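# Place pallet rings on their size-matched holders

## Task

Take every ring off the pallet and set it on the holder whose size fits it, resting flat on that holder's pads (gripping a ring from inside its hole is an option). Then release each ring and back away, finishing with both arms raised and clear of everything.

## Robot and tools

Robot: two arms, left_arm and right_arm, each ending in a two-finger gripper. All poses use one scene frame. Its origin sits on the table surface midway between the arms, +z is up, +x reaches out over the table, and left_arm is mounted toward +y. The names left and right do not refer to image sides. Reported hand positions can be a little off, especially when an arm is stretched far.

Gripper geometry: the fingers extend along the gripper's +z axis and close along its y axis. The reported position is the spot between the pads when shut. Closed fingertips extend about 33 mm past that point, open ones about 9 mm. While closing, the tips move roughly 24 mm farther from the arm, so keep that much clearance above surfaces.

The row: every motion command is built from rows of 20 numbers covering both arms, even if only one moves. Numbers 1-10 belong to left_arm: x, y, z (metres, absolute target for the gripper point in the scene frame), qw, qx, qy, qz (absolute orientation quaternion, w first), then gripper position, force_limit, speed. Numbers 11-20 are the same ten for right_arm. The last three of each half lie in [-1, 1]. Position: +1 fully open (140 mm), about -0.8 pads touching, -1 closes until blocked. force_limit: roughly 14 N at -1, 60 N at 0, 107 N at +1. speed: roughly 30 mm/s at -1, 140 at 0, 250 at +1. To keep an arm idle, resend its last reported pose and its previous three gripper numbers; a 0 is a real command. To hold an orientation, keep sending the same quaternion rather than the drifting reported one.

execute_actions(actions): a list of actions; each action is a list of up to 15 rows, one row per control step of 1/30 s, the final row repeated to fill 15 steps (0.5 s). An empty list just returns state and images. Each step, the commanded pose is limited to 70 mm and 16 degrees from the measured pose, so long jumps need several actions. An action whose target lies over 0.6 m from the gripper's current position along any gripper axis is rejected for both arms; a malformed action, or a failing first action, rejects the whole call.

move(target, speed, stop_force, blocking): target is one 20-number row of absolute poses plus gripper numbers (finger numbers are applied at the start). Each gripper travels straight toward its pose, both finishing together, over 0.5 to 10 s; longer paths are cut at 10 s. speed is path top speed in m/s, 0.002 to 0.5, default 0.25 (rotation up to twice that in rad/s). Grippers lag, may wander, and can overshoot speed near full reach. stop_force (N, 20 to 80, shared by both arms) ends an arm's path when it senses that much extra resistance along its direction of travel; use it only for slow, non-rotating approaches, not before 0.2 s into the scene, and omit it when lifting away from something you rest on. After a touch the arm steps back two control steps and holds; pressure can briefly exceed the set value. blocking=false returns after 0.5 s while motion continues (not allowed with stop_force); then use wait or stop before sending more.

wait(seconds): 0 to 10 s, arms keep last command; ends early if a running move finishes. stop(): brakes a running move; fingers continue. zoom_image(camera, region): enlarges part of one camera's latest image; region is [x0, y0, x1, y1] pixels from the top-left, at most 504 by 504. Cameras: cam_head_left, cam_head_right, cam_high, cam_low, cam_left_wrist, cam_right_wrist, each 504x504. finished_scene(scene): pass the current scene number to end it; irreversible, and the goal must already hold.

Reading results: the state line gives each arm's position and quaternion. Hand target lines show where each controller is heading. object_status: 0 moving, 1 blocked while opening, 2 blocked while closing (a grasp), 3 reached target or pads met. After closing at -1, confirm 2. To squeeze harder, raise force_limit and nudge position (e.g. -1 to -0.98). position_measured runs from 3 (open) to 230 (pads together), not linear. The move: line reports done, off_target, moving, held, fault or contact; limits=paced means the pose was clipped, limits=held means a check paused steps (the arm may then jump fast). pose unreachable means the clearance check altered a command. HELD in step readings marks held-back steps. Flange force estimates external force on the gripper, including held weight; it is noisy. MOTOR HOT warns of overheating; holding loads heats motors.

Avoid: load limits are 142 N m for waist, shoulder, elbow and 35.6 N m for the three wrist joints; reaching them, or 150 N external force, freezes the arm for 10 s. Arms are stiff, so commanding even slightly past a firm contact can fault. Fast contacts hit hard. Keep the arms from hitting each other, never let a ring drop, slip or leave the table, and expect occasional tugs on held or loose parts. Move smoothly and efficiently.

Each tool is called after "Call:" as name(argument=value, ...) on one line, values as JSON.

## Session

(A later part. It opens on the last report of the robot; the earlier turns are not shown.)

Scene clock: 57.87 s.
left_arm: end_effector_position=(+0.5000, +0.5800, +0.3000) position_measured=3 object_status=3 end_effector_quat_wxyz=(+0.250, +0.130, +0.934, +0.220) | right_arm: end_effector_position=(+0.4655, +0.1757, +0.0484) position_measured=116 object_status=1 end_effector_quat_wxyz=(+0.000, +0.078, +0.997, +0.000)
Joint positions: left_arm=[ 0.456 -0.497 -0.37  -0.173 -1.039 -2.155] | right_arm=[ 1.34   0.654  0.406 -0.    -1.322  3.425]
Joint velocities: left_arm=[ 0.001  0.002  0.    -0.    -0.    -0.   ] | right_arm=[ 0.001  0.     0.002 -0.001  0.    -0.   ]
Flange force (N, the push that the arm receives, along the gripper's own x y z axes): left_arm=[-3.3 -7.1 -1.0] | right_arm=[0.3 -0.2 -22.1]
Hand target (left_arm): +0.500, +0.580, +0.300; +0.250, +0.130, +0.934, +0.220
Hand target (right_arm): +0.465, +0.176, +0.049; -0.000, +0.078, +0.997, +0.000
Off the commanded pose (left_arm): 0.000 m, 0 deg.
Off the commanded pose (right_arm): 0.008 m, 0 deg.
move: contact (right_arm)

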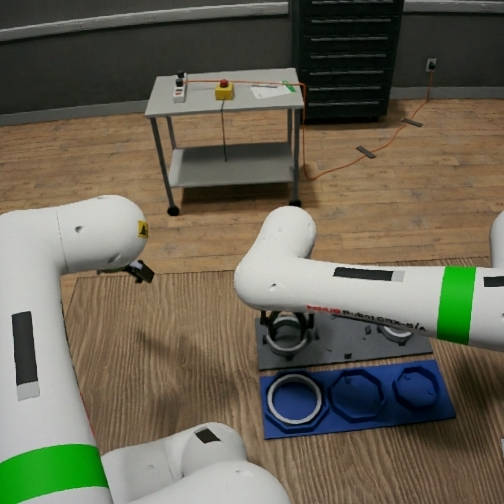

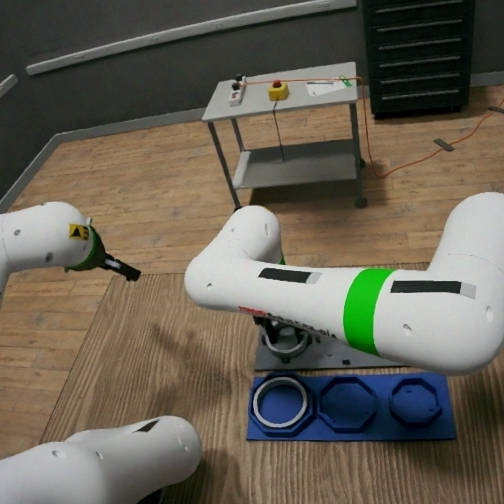

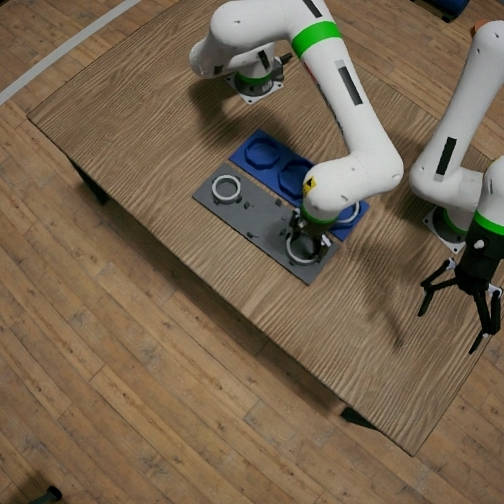

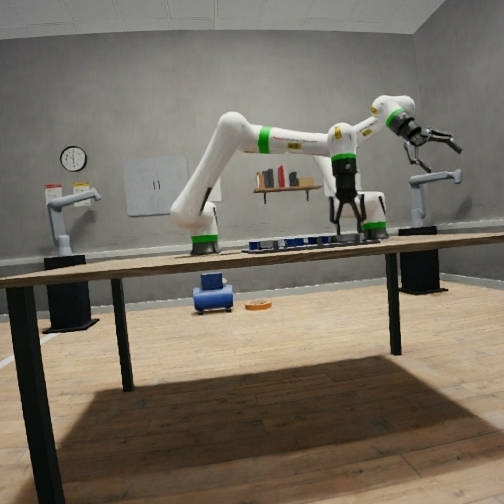

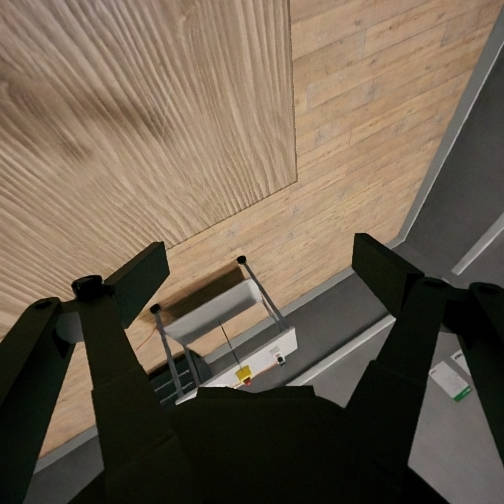

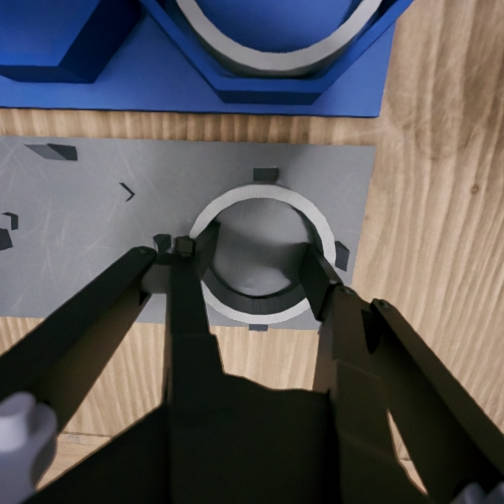

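Call:
move(target=[0.50,0.58,0.30,0.25,0.13,0.934,0.22,1,0,0,0.4655,0.1755,0.0486,0,0.078,0.997,0,-0.1,0.3,0])

Call:
move(target=[0.50,0.58,0.30,0.25,0.13,0.934,0.22,1,0,0,0.4655,0.1755,0.085,0,0.078,0.997,0,-0.1,0.3,0], speed=0.1)

Call:
move(target=[0.50,0.58,0.30,0.25,0.13,0.934,0.22,1,0,0,0.284,0.169,0.08,0,0.078,0.997,0,0.12,0.3,0], speed=0.15)

Scene clock: 60.43 s.
left_arm: end_effector_position=(+0.5000, +0.5800, +0.3000) position_measured=3 object_status=3 end_effector_quat_wxyz=(+0.250, +0.130, +0.934, +0.220) | right_arm: end_effector_position=(+0.4655, +0.1755, +0.0486) position_measured=141 object_status=3 end_effector_quat_wxyz=(-0.000, +0.078, +0.997, +0.000)
Joint positions: left_arm=[ 0.456 -0.497 -0.37  -0.173 -1.039 -2.155] | right_arm=[ 1.34   0.654  0.406 -0.    -1.323  3.425]
Joint velocities: left_arm=[-0. -0.  0. -0. -0.  0.] | right_arm=[-0.001  0.    -0.     0.002 -0.     0.001]
Flange force (N, the push that the arm receives, along the gripper's own x y z axes): left_arm=[0.5 -8.4 2.1] | right_arm=[-0.8 0.1 -0.1]
Hand target (left_arm): +0.500, +0.580, +0.300; +0.250, +0.130, +0.934, +0.220
Hand target (right_arm): +0.466, +0.175, +0.049; -0.000, +0.078, +0.997, +0.000
Off the commanded pose (left_arm): 0.000 m, 0 deg.
Off the commanded pose (right_arm): 0.000 m, 0 deg.
move: done

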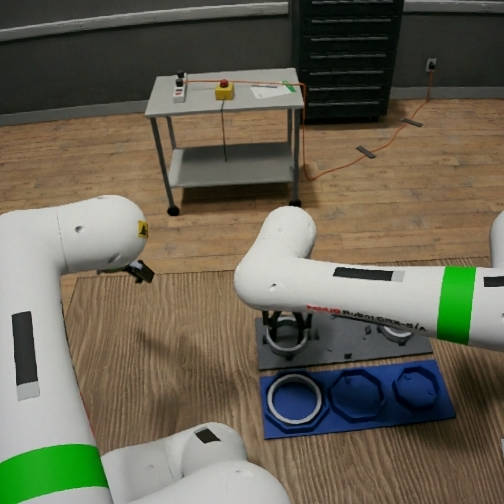

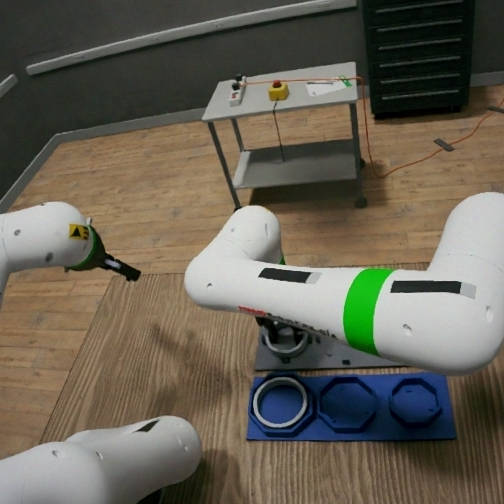

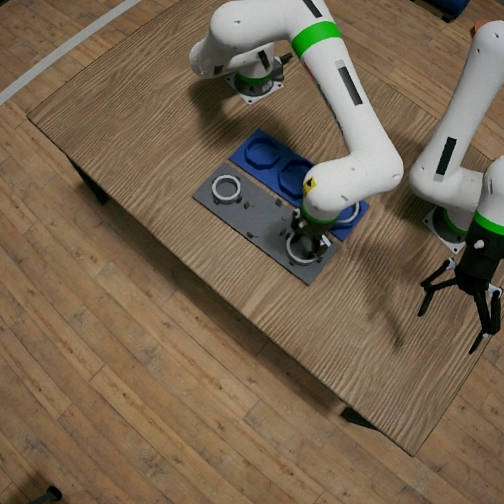

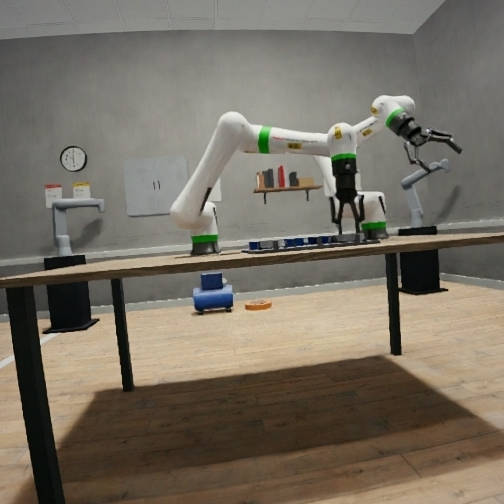

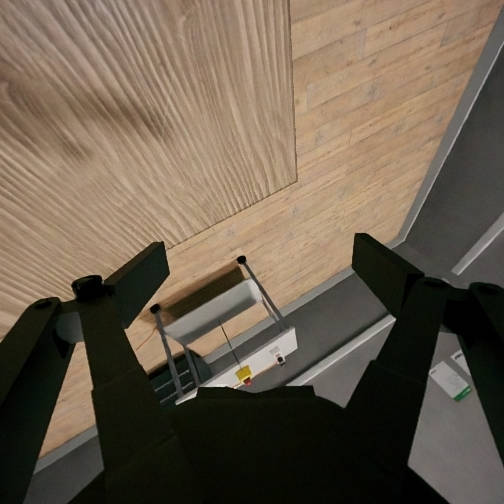

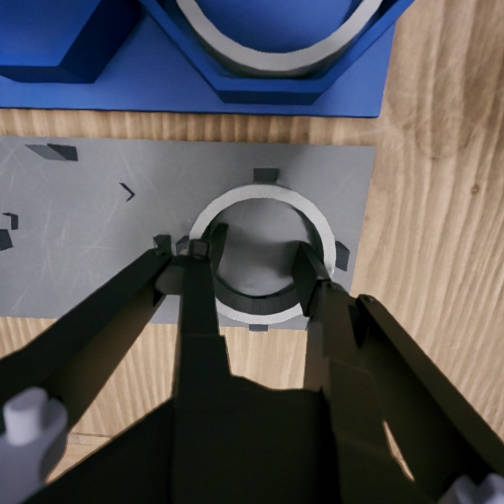

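Scene clock: 61.17 s.
left_arm: end_effector_position=(+0.5000, +0.5800, +0.3000) position_measured=3 object_status=3 end_effector_quat_wxyz=(+0.250, +0.130, +0.934, +0.220) | right_arm: end_effector_position=(+0.4655, +0.1754, +0.0850) position_measured=141 object_status=3 end_effector_quat_wxyz=(+0.000, +0.078, +0.997, +0.000)
Joint positions: left_arm=[ 0.456 -0.497 -0.37  -0.173 -1.039 -2.155] | right_arm=[ 1.34   0.633  0.46   0.    -1.398  3.425]
Joint velocities: left_arm=[-0.001  0.    -0.     0.    -0.    -0.   ] | right_arm=[-0.001 -0.001 -0.001 -0.    -0.001 -0.   ]
Flange force (N, the push that the arm receives, along the gripper's own x y z axes): left_arm=[2.4 -6.2 -0.8] | right_arm=[-2.7 3.0 -0.7]
Hand target (left_arm): +0.500, +0.580, +0.300; +0.250, +0.130, +0.934, +0.220
Hand target (right_arm): +0.465, +0.175, +0.085; +0.000, +0.078, +0.997, -0.000
Off the commanded pose (left_arm): 0.000 m, 0 deg.
Off the commanded pose (right_arm): 0.000 m, 0 deg.
move: done

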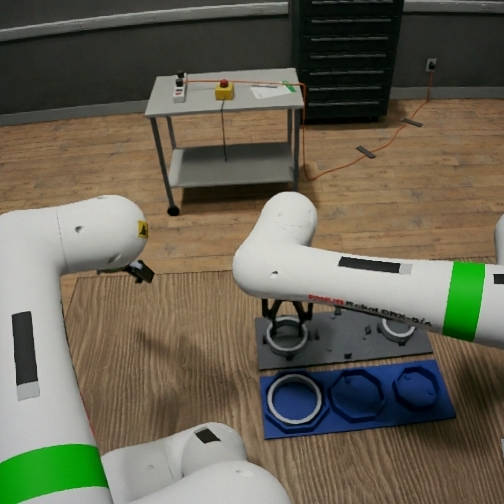

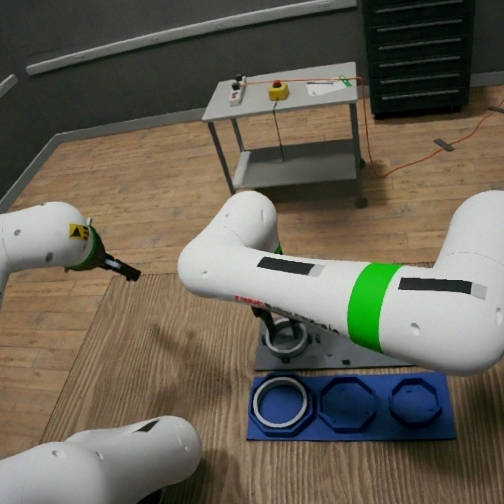

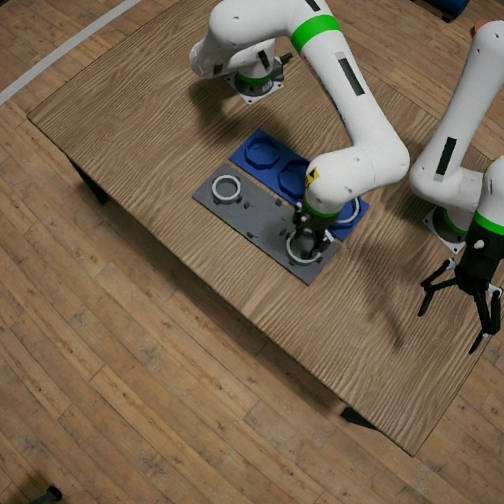

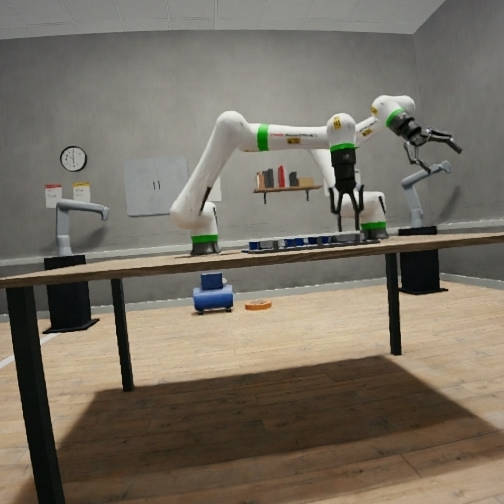

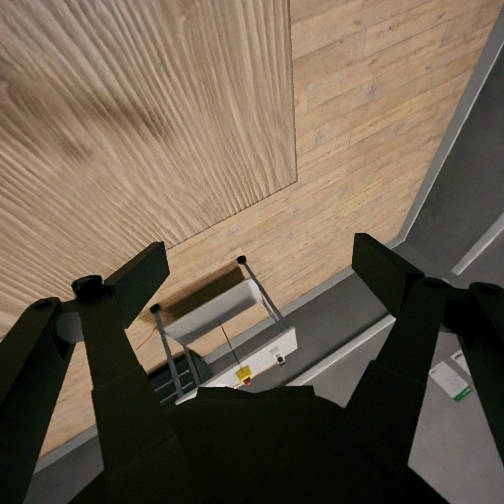

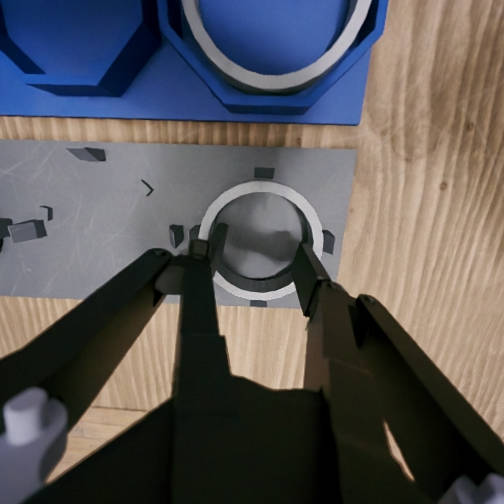

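Scene clock: 62.73 s.
left_arm: end_effector_position=(+0.5000, +0.5800, +0.3000) position_measured=3 object_status=3 end_effector_quat_wxyz=(+0.250, +0.130, +0.934, +0.220) | right_arm: end_effector_position=(+0.2839, +0.1687, +0.0797) position_measured=114 object_status=3 end_effector_quat_wxyz=(-0.000, +0.078, +0.997, +0.000)
Joint positions: left_arm=[ 0.456 -0.497 -0.37  -0.173 -1.039 -2.155] | right_arm=[ 1.618  0.396  0.096 -0.001 -1.27   3.147]
Joint velocities: left_arm=[ 0.001 -0.002 -0.    -0.    -0.    -0.   ] | right_arm=[-0.001 -0.    -0.001  0.002 -0.     0.001]
Flange force (N, the push that the arm receives, along the gripper's own x y z axes): left_arm=[-1.8 -6.5 1.3] | right_arm=[-1.5 4.1 0.7]
Hand target (left_arm): +0.500, +0.580, +0.300; +0.250, +0.130, +0.934, +0.220
Hand target (right_arm): +0.284, +0.169, +0.080; -0.000, +0.078, +0.997, +0.000
Off the commanded pose (left_arm): 0.000 m, 0 deg.
Off the commanded pose (right_arm): 0.000 m, 0 deg.
move: done

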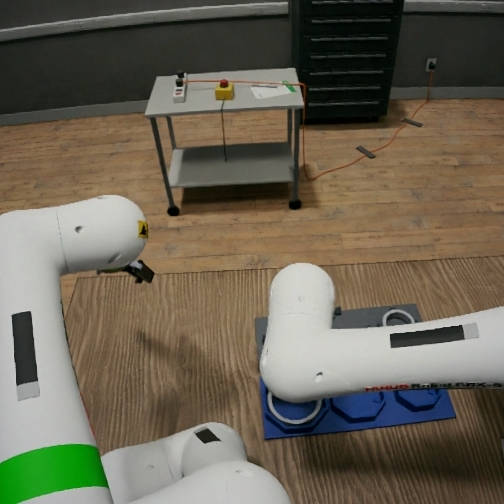

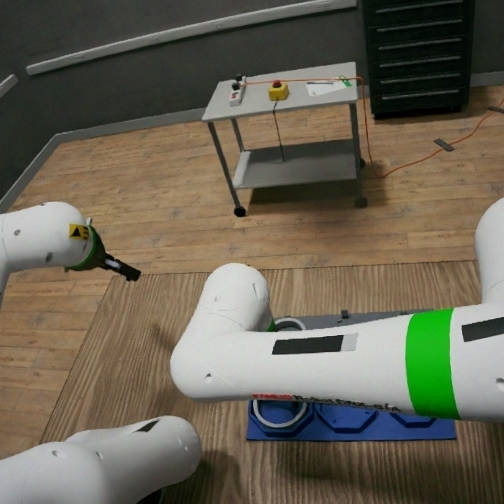

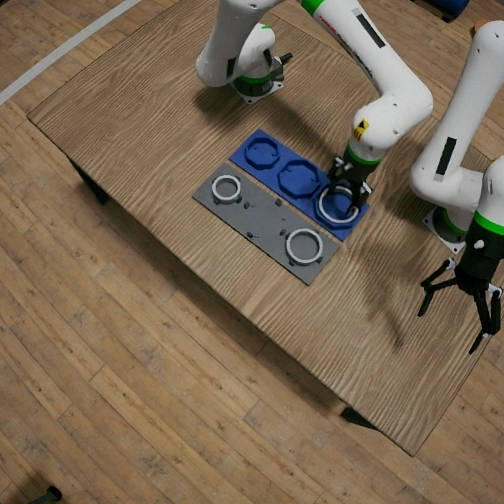

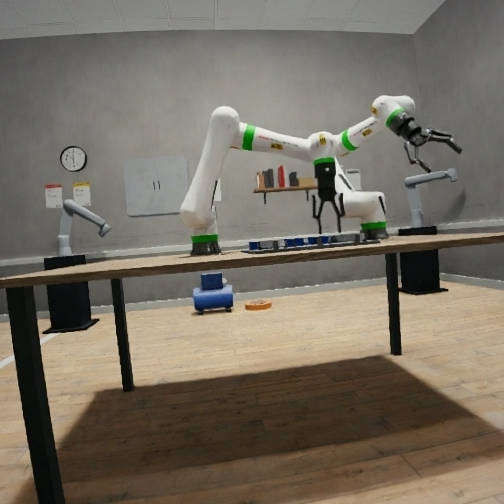

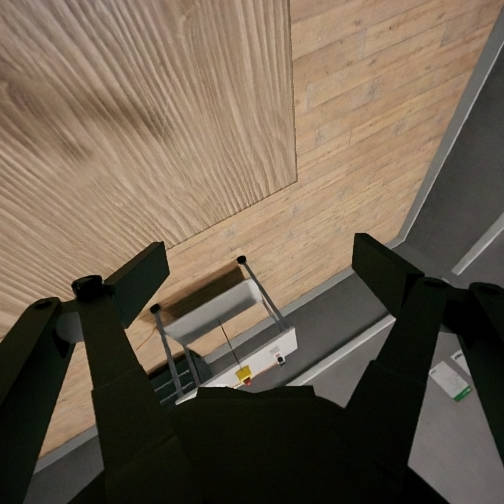

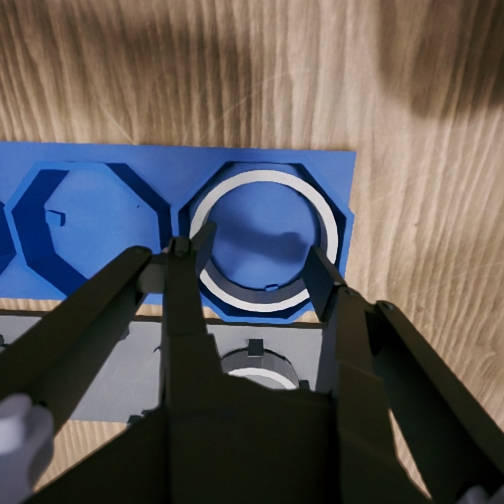

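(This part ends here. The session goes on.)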